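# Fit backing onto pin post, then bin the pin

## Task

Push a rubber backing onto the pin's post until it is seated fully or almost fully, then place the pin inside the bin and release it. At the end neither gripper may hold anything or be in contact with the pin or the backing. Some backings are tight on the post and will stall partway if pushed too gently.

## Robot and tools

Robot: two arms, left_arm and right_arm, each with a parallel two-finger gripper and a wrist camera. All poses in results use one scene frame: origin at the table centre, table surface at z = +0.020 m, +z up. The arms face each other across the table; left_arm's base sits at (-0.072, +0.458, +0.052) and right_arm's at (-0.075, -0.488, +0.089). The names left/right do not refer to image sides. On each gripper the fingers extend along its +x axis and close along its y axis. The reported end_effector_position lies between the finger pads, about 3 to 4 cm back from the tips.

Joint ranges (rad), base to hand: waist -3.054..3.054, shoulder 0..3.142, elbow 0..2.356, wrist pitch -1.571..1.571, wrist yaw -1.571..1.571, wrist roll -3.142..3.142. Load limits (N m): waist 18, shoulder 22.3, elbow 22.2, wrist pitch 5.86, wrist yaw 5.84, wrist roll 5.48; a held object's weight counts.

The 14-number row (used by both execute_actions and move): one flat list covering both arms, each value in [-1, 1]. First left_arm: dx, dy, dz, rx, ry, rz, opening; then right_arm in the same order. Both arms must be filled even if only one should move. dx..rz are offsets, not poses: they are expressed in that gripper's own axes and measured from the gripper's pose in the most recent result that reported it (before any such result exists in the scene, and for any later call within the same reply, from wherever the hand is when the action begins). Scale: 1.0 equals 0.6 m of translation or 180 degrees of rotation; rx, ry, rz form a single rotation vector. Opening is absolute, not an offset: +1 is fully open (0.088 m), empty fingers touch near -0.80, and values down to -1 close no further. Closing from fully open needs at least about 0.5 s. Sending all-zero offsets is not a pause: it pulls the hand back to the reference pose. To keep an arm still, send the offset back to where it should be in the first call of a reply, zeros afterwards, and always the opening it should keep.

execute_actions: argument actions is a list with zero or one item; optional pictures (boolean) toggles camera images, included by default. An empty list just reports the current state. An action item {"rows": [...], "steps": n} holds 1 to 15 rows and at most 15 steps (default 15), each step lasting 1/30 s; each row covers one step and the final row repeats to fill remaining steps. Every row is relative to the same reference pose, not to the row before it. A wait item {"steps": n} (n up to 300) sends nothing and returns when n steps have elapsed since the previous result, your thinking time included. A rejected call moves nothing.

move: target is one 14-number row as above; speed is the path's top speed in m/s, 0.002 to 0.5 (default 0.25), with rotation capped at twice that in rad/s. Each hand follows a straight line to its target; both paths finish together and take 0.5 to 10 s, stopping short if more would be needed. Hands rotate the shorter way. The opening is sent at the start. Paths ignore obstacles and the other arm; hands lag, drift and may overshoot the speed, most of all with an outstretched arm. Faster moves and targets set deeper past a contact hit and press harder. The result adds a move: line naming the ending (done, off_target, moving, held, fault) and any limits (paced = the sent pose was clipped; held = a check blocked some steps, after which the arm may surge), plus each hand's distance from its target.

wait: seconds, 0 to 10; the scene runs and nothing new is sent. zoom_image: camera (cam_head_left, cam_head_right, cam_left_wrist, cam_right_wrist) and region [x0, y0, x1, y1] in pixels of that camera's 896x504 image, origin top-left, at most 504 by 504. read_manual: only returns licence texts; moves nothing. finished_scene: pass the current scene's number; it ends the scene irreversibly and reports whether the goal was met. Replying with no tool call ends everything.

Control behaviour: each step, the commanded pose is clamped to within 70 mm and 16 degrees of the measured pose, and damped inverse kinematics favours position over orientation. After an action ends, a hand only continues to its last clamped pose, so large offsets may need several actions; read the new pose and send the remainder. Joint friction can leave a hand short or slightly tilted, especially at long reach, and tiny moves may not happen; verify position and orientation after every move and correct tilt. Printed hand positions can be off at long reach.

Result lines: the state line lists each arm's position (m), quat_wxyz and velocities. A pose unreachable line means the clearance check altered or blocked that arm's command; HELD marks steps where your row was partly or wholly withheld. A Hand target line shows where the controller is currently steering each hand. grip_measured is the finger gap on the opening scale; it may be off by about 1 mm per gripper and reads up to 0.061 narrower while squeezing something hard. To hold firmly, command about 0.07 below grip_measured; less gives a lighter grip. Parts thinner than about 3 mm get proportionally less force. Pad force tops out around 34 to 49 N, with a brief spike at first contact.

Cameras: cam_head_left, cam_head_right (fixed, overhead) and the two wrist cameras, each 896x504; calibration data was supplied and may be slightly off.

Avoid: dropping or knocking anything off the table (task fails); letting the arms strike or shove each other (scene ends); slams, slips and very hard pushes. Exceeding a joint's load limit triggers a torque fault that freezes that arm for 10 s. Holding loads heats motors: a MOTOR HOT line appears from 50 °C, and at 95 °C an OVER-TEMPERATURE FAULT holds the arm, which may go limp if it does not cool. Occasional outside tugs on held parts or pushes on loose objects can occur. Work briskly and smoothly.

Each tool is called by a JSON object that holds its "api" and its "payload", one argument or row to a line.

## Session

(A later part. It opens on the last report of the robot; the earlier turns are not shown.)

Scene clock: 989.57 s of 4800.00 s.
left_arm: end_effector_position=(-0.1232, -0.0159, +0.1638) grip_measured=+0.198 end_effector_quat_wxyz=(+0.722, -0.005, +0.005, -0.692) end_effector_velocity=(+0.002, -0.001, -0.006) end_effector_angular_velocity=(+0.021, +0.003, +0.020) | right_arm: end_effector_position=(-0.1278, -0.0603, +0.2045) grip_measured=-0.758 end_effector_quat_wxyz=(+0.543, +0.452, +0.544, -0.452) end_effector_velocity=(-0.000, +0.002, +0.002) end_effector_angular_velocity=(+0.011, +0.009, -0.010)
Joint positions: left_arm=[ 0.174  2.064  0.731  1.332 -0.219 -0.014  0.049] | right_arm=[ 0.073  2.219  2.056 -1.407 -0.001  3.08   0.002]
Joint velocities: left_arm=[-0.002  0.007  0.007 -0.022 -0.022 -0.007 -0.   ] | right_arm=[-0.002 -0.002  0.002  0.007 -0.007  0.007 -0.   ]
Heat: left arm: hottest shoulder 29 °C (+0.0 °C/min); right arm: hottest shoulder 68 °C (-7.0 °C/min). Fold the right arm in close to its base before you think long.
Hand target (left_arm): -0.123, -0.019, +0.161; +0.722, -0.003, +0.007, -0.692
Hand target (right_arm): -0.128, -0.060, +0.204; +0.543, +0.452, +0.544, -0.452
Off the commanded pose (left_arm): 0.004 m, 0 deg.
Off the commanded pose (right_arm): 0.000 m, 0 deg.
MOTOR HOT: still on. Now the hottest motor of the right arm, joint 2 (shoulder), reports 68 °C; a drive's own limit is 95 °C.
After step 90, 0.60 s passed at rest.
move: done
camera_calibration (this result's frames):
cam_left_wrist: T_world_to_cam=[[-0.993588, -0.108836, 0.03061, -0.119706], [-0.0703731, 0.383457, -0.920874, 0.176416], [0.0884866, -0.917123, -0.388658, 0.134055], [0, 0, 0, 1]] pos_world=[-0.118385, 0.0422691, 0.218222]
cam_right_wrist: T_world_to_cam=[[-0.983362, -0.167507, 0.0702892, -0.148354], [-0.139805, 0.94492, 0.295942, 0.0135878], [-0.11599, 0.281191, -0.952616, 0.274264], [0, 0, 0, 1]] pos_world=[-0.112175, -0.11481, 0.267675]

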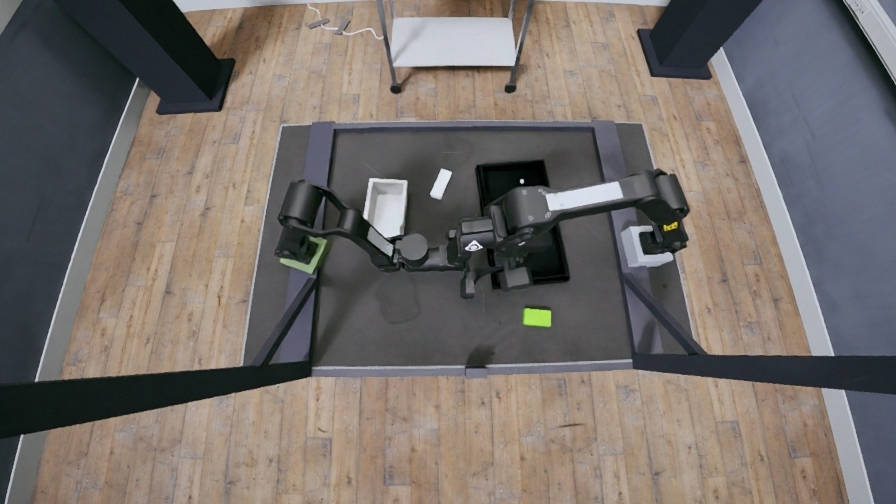

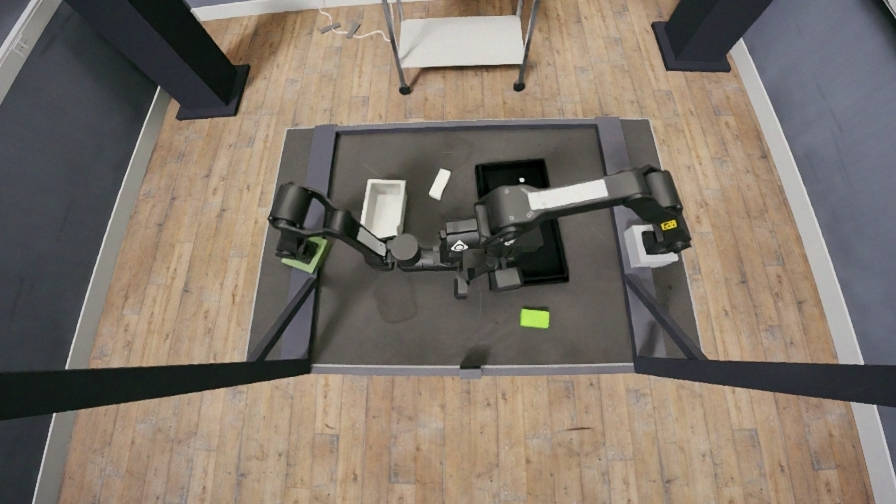

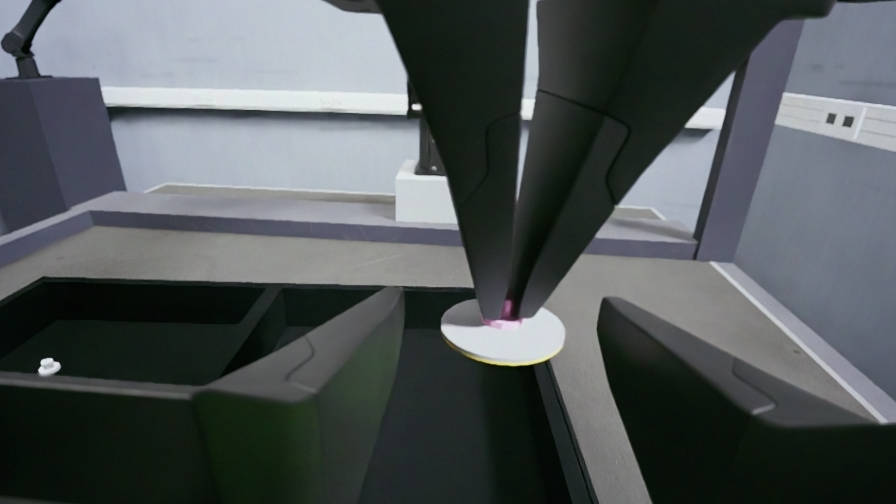

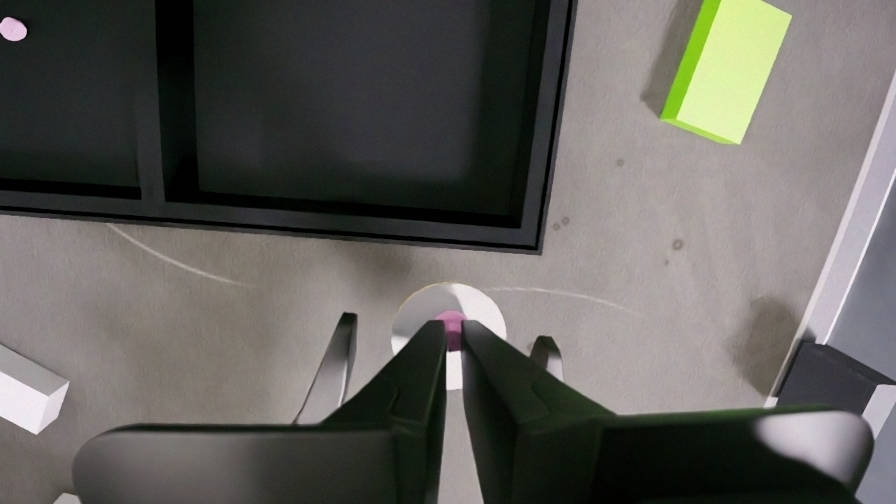

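{"api": "move", "payload": {
  "target": [0.015,0,-0.003,0,0,0,0.0,0,0,0,0,0,0,-0.8],
  "speed": 0.03
}}

{"api": "move", "payload": {
  "target": [0,0,0,0,0,0,-0.32,0,0,0,0,0,0,-0.8]
}}

Scene clock: 993.10 s of 4800.00 s.
left_arm: end_effector_position=(-0.1235, -0.0219, +0.1645) grip_measured=+0.003 end_effector_quat_wxyz=(+0.722, -0.006, +0.004, -0.692) end_effector_velocity=(+0.002, -0.000, -0.002) end_effector_angular_velocity=(+0.006, +0.021, +0.019) | right_arm: end_effector_position=(-0.1278, -0.0603, +0.2045) grip_measured=-0.758 end_effector_quat_wxyz=(+0.543, +0.452, +0.544, -0.452) end_effector_velocity=(-0.000, +0.001, +0.002) end_effector_angular_velocity=(+0.011, +0.009, +0.020)
Joint positions: left_arm=[ 0.177  2.076  0.757  1.321 -0.216 -0.014  0.039] | right_arm=[ 0.073  2.219  2.056 -1.407 -0.001  3.08   0.002]
Joint velocities: left_arm=[-0.002  0.002  0.002 -0.007 -0.022 -0.022 -0.   ] | right_arm=[-0.002 -0.007 -0.002  0.007 -0.007 -0.022 -0.   ]
Heat: left arm: hottest shoulder 29 °C (+0.0 °C/min); right arm: hottest shoulder 68 °C (-4.0 °C/min). Fold the right arm in close to its base before you think long.
Hand target (left_arm): -0.123, -0.025, +0.162; +0.722, -0.005, +0.005, -0.692
Hand target (right_arm): -0.128, -0.060, +0.204; +0.543, +0.452, +0.544, -0.452
Off the commanded pose (left_arm): 0.004 m, 0 deg.
Off the commanded pose (right_arm): 0.000 m, 0 deg.
MOTOR HOT: still on. Now the hottest motor of the right arm, joint 2 (shoulder), reports 68 °C; a drive's own limit is 95 °C.
move: done
camera_calibration (this result's frames):
cam_left_wrist: T_world_to_cam=[[-0.993611, -0.108352, 0.0315717, -0.120766], [-0.0707789, 0.380369, -0.922122, 0.179507], [0.0879048, -0.918466, -0.385608, 0.128222], [0, 0, 0, 1]] pos_world=[-0.11856, 0.0364036, 0.218783]
cam_right_wrist: T_world_to_cam=[[-0.983362, -0.167507, 0.0702892, -0.148354], [-0.139805, 0.94492, 0.295942, 0.0135878], [-0.11599, 0.281191, -0.952616, 0.274264], [0, 0, 0, 1]] pos_world=[-0.112175, -0.11481, 0.267675]

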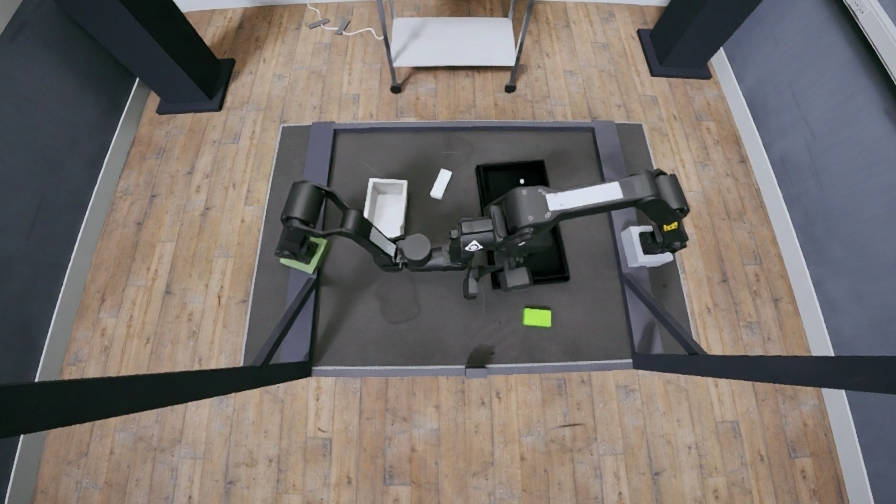

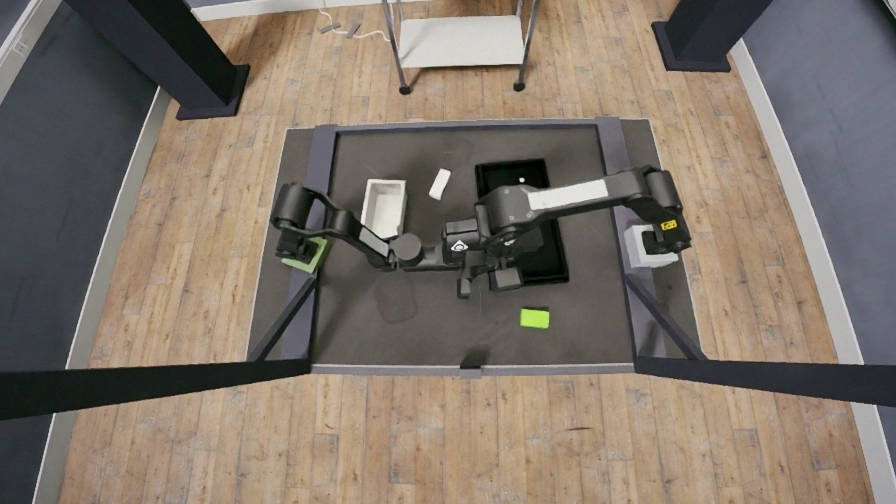

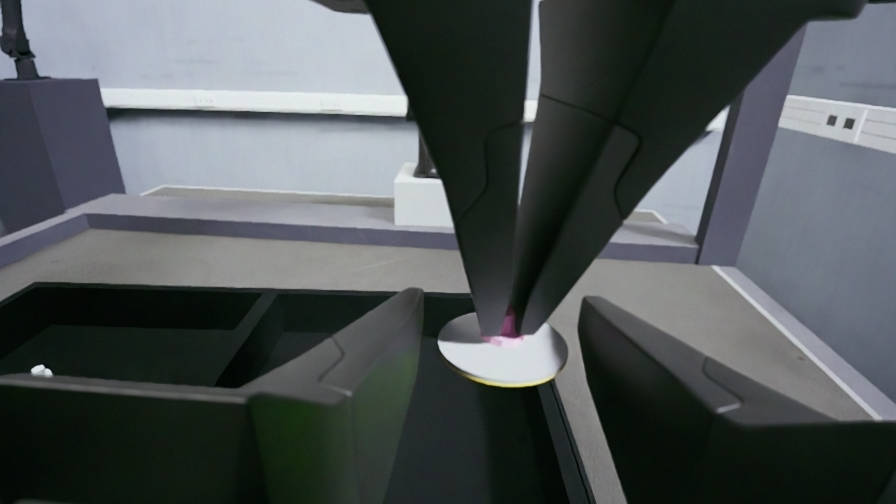

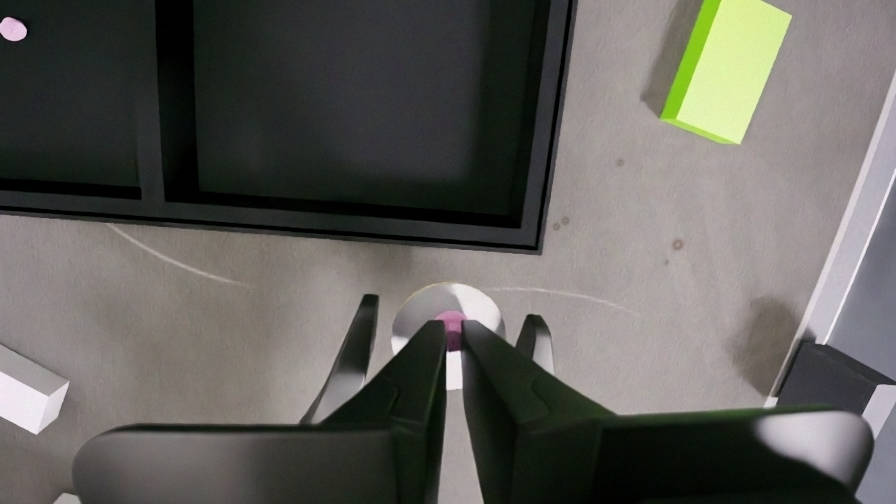

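Scene clock: 993.60 s of 4800.00 s.
left_arm: end_effector_position=(-0.1235, -0.0219, +0.1645) grip_measured=-0.248 end_effector_quat_wxyz=(+0.722, -0.006, +0.004, -0.692) end_effector_velocity=(+0.002, +0.001, -0.001) end_effector_angular_velocity=(+0.007, +0.006, +0.020) | right_arm: end_effector_position=(-0.1278, -0.0604, +0.2045) grip_measured=-0.758 end_effector_quat_wxyz=(+0.543, +0.452, +0.544, -0.452) end_effector_velocity=(+0.000, -0.002, -0.002) end_effector_angular_velocity=(-0.013, +0.006, +0.005)
Joint positions: left_arm=[ 0.177  2.076  0.757  1.321 -0.216 -0.014  0.027] | right_arm=[ 0.073  2.219  2.056 -1.407 -0.001  3.08   0.002]
Joint velocities: left_arm=[-0.002 -0.002 -0.002 -0.007 -0.022 -0.007 -0.   ] | right_arm=[-0.002  0.002 -0.002 -0.007 -0.007 -0.007 -0.   ]
Heat: left arm: hottest shoulder 29 °C (+0.0 °C/min); right arm: hottest shoulder 68 °C (-4.1 °C/min). Fold the right arm in close to its base before you think long.
Hand target (left_arm): -0.123, -0.022, +0.165; +0.722, -0.006, +0.004, -0.692
Hand target (right_arm): -0.128, -0.060, +0.204; +0.543, +0.452, +0.544, -0.452
Off the commanded pose (left_arm): 0.000 m, 0 deg.
Off the commanded pose (right_arm): 0.000 m, 0 deg.
MOTOR HOT: still on. Now the hottest motor of the right arm, joint 2 (shoulder), reports 68 °C; a drive's own limit is 95 °C.
move: done
camera_calibration (this result's frames):
cam_left_wrist: T_world_to_cam=[[-0.993611, -0.108352, 0.0315717, -0.120766], [-0.0707789, 0.380369, -0.922122, 0.179507], [0.0879048, -0.918466, -0.385608, 0.128222], [0, 0, 0, 1]] pos_world=[-0.11856, 0.0364036, 0.218783]
cam_right_wrist: T_world_to_cam=[[-0.983365, -0.16748, 0.0703071, -0.148361], [-0.139818, 0.945032, 0.295578, 0.0137468], [-0.115946, 0.280831, -0.952728, 0.274295], [0, 0, 0, 1]] pos_world=[-0.112168, -0.114869, 0.267696]

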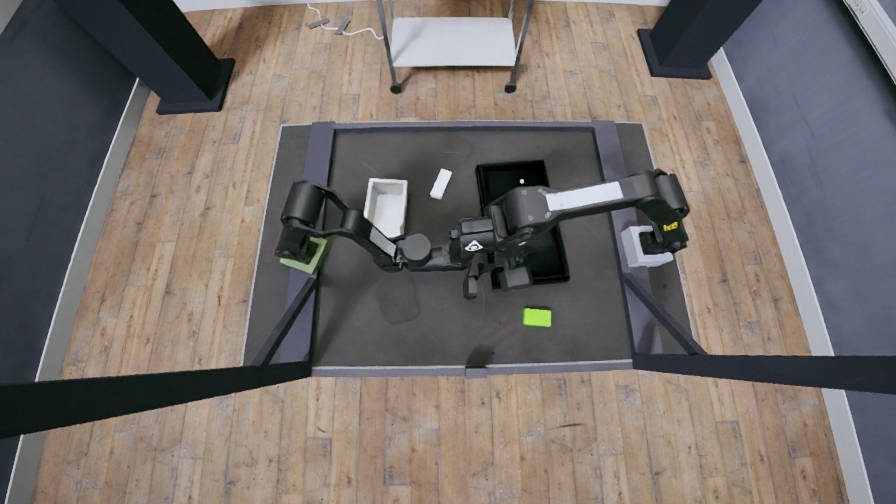

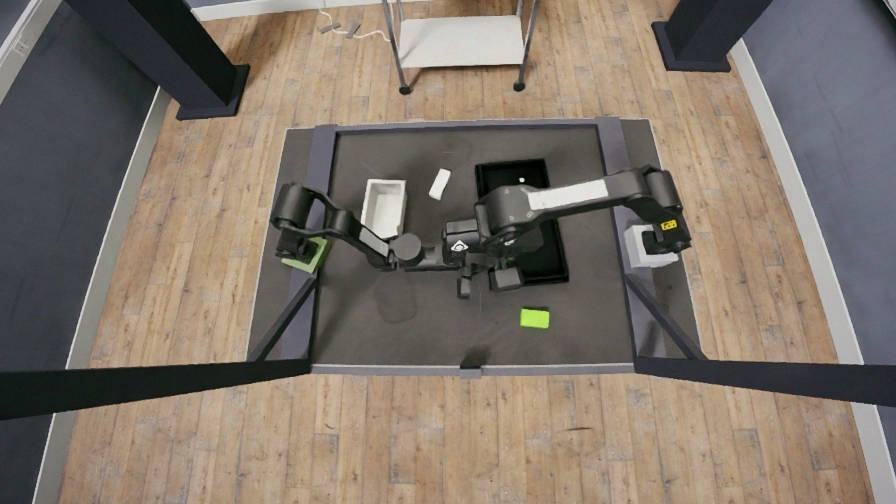

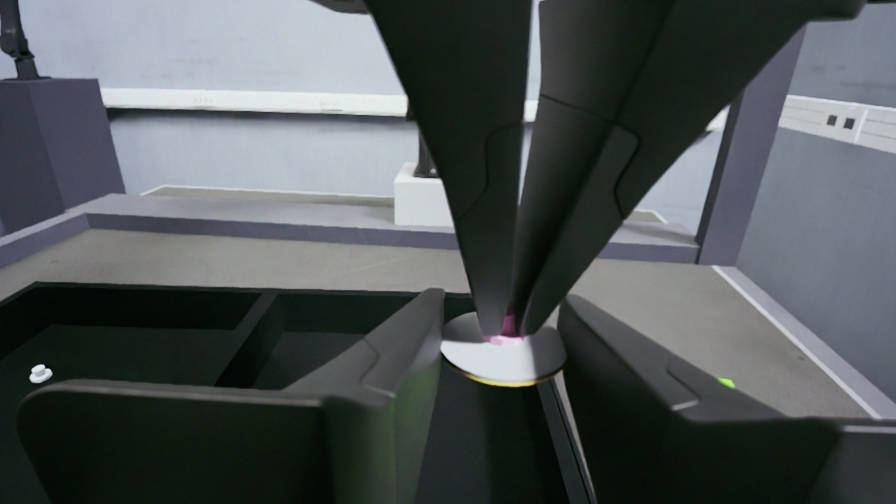

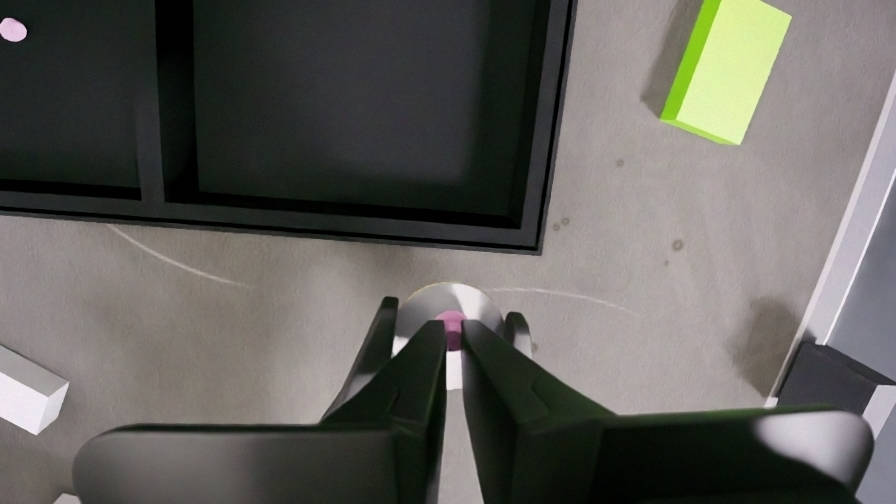

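Clamped. Pull right up.

{"api": "move", "payload": {
  "target": [0,0,0,0,0,0,-0.35,-0.04,0,0,0,0,0,-0.85],
  "speed": 0.015
}}

Scene clock: 997.40 s of 4800.00 s.
left_arm: end_effector_position=(-0.1232, -0.0238, +0.1761) grip_measured=-0.248 end_effector_quat_wxyz=(+0.722, -0.021, -0.005, -0.692) end_effector_velocity=(+0.000, +0.001, +0.002) end_effector_angular_velocity=(-0.007, +0.009, +0.005) | right_arm: end_effector_position=(-0.1276, -0.0632, +0.2246) grip_measured=-0.758 end_effector_quat_wxyz=(+0.546, +0.449, +0.541, -0.455) end_effector_velocity=(+0.003, -0.005, +0.002) end_effector_angular_velocity=(-0.026, -0.010, +0.005)
Joint positions: left_arm=[ 0.178  2.065  0.767  1.335 -0.216 -0.014  0.027] | right_arm=[ 0.073  2.231  2.155 -1.507 -0.001  3.08   0.002]
Joint velocities: left_arm=[-0.002 -0.002 -0.002  0.007 -0.007 -0.007 -0.   ] | right_arm=[-0.002  0.002  0.012 -0.037  0.007 -0.007 -0.   ]
Heat: left arm: hottest shoulder 30 °C (+1.0 °C/min); right arm: hottest shoulder 68 °C (-3.0 °C/min). Fold the right arm in close to its base before you think long.
Hand target (left_arm): -0.123, -0.022, +0.165; +0.722, -0.006, +0.004, -0.692
Hand target (right_arm): -0.128, -0.061, +0.229; +0.543, +0.452, +0.544, -0.452
Off the commanded pose (left_arm): 0.012 m, 2 deg.
Off the commanded pose (right_arm): 0.005 m, 1 deg.
MOTOR HOT: still on. Now the hottest motor of the right arm, joint 2 (shoulder), reports 68 °C; a drive's own limit is 95 °C.
move: off_target (left_arm)
camera_calibration (this result's frames):
cam_left_wrist: T_world_to_cam=[[-0.993224, -0.108607, 0.0413501, -0.122724], [-0.0769671, 0.348168, -0.934267, 0.191478], [0.0870714, -0.93112, -0.354168, 0.124987], [0, 0, 0, 1]] pos_world=[-0.118037, 0.0363826, 0.228233]
cam_right_wrist: T_world_to_cam=[[-0.983414, -0.166637, 0.0716171, -0.150264], [-0.140011, 0.948462, 0.284282, 0.0131894], [-0.115298, 0.26954, -0.956062, 0.294344], [0, 0, 0, 1]] pos_world=[-0.111988, -0.116886, 0.288423]

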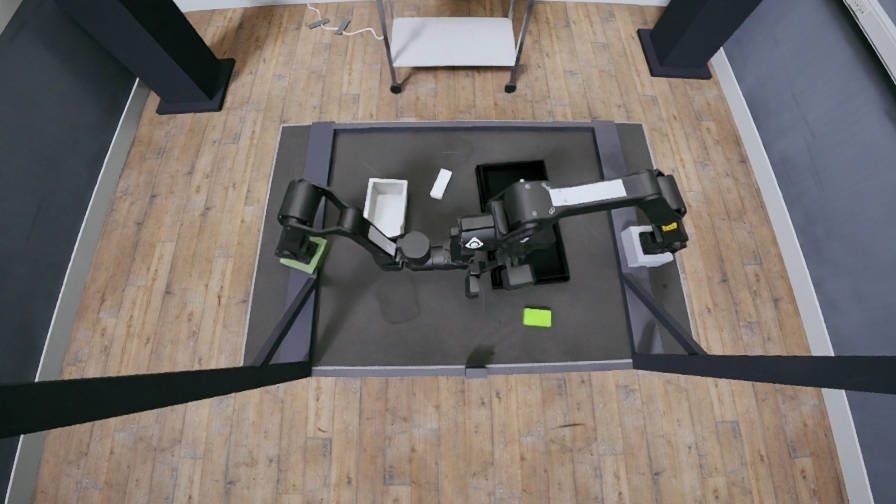

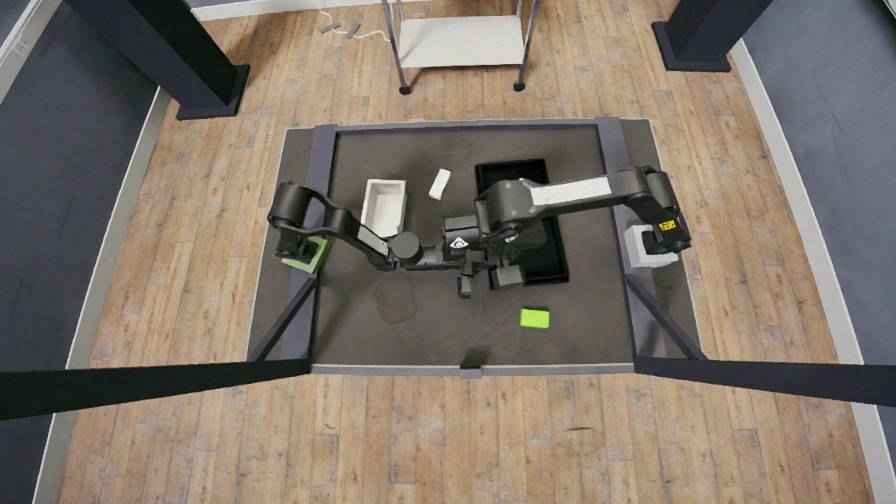

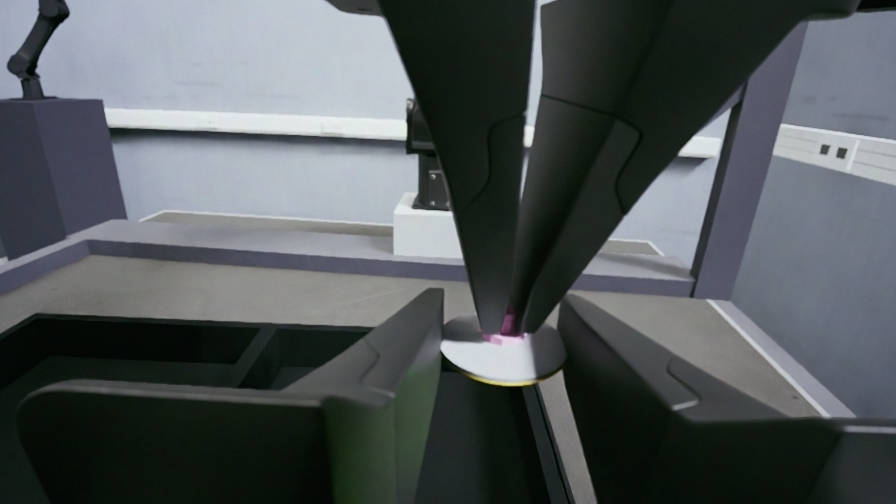

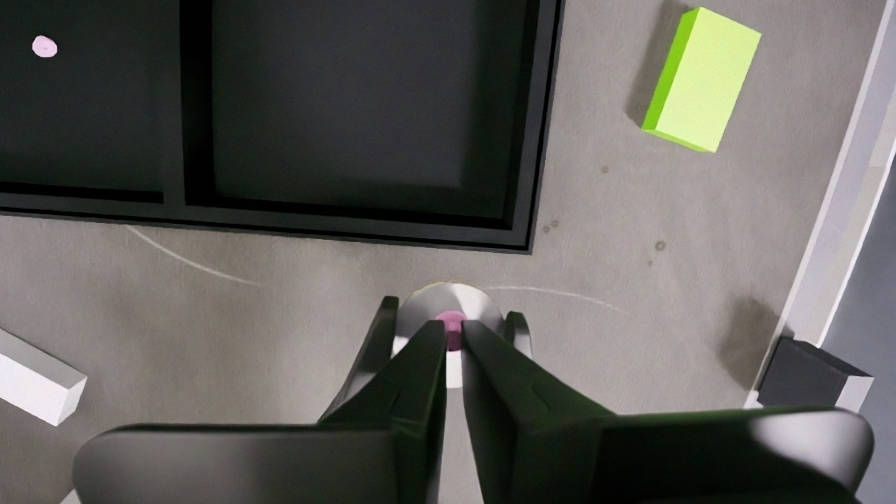

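{"api": "move", "payload": {
  "target": [0,0,-0.07,0,0.02,0,-0.35,-0.008,0,0,0,0,0,-0.85],
  "speed": 0.015
}}

Scene clock: 1002.17 s of 4800.00 s.
left_arm: end_effector_position=(-0.1235, -0.0287, +0.1675) grip_measured=-0.248 end_effector_quat_wxyz=(+0.722, -0.034, -0.009, -0.691) end_effector_velocity=(+0.004, +0.001, -0.004) end_effector_angular_velocity=(+0.012, +0.007, +0.034) | right_arm: end_effector_position=(-0.1281, -0.0669, +0.2209) grip_measured=-0.759 end_effector_quat_wxyz=(+0.553, +0.441, +0.535, -0.462) end_effector_velocity=(-0.002, -0.003, +0.002) end_effector_angular_velocity=(-0.005, +0.022, +0.019)
Joint positions: left_arm=[ 0.179  2.13   0.788  1.403 -0.217 -0.022  0.027] | right_arm=[ 0.074  2.241  2.157 -1.526 -0.003  3.08   0.002]
Joint velocities: left_arm=[-0.002  0.002 -0.002 -0.007 -0.037 -0.007 -0.   ] | right_arm=[-0.002 -0.007 -0.002 -0.007 -0.022 -0.022  0.   ]
Heat: left arm: hottest shoulder 30 °C (+1.0 °C/min); right arm: hottest shoulder 69 °C (-2.0 °C/min). Fold the right arm in close to its base before you think long.
Hand target (left_arm): -0.124, -0.024, +0.135; +0.722, +0.001, +0.017, -0.692
Hand target (right_arm): -0.128, -0.063, +0.229; +0.546, +0.449, +0.541, -0.455
Off the commanded pose (left_arm): 0.034 m, 5 deg.
Off the commanded pose (right_arm): 0.009 m, 2 deg.
MOTOR HOT: still on. Now the hottest motor of the right arm, joint 2 (shoulder), reports 69 °C; a drive's own limit is 95 °C.
move: off_target (left_arm, right_arm)
camera_calibration (this result's frames):
cam_left_wrist: T_world_to_cam=[[-0.992505, -0.108549, 0.0561368, -0.125652], [-0.088816, 0.325191, -0.941468, 0.184216], [0.0839404, -0.939398, -0.332395, 0.113129], [0, 0, 0, 1]] pos_world=[-0.117845, 0.0327283, 0.21809]
cam_right_wrist: T_world_to_cam=[[-0.983279, -0.16605, 0.0747709, -0.151735], [-0.141827, 0.955805, 0.25753, 0.0238214], [-0.114229, 0.242619, -0.963373, 0.29168], [0, 0, 0, 1]] pos_world=[-0.112501, -0.118731, 0.286207]

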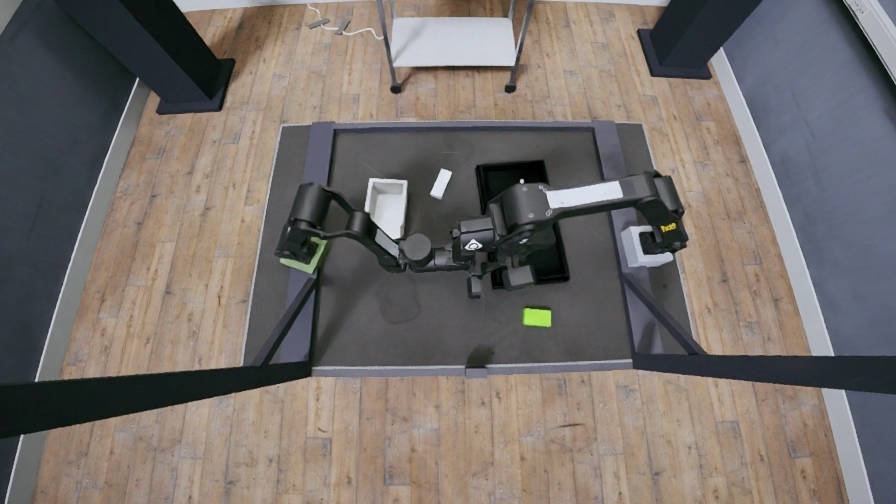

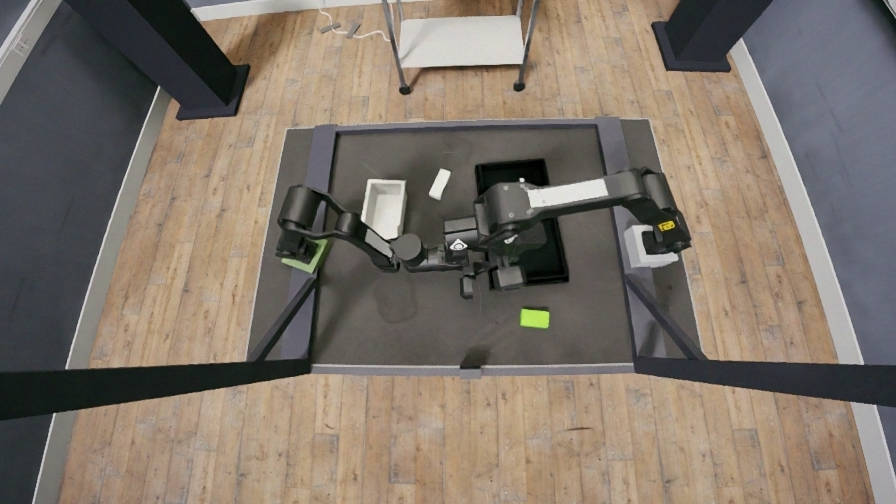

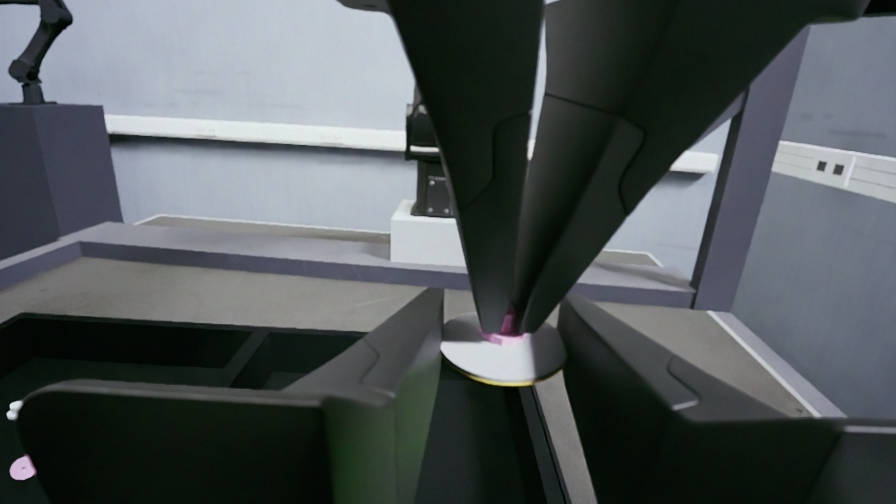

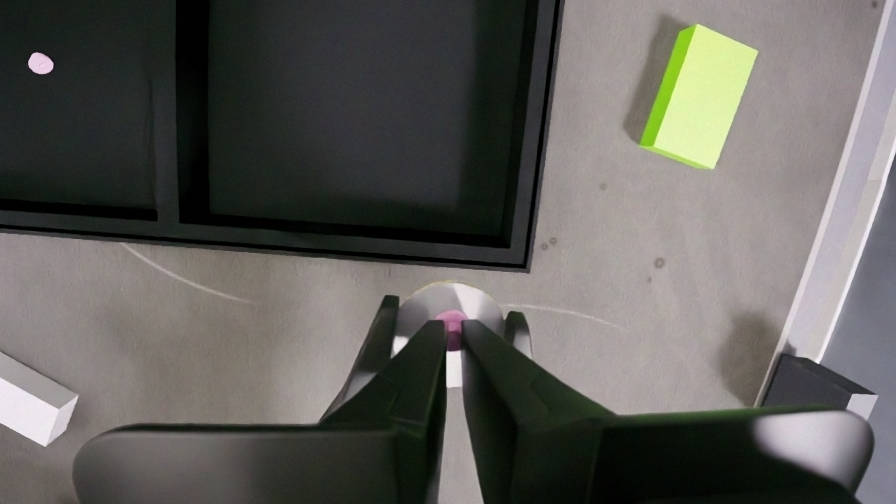

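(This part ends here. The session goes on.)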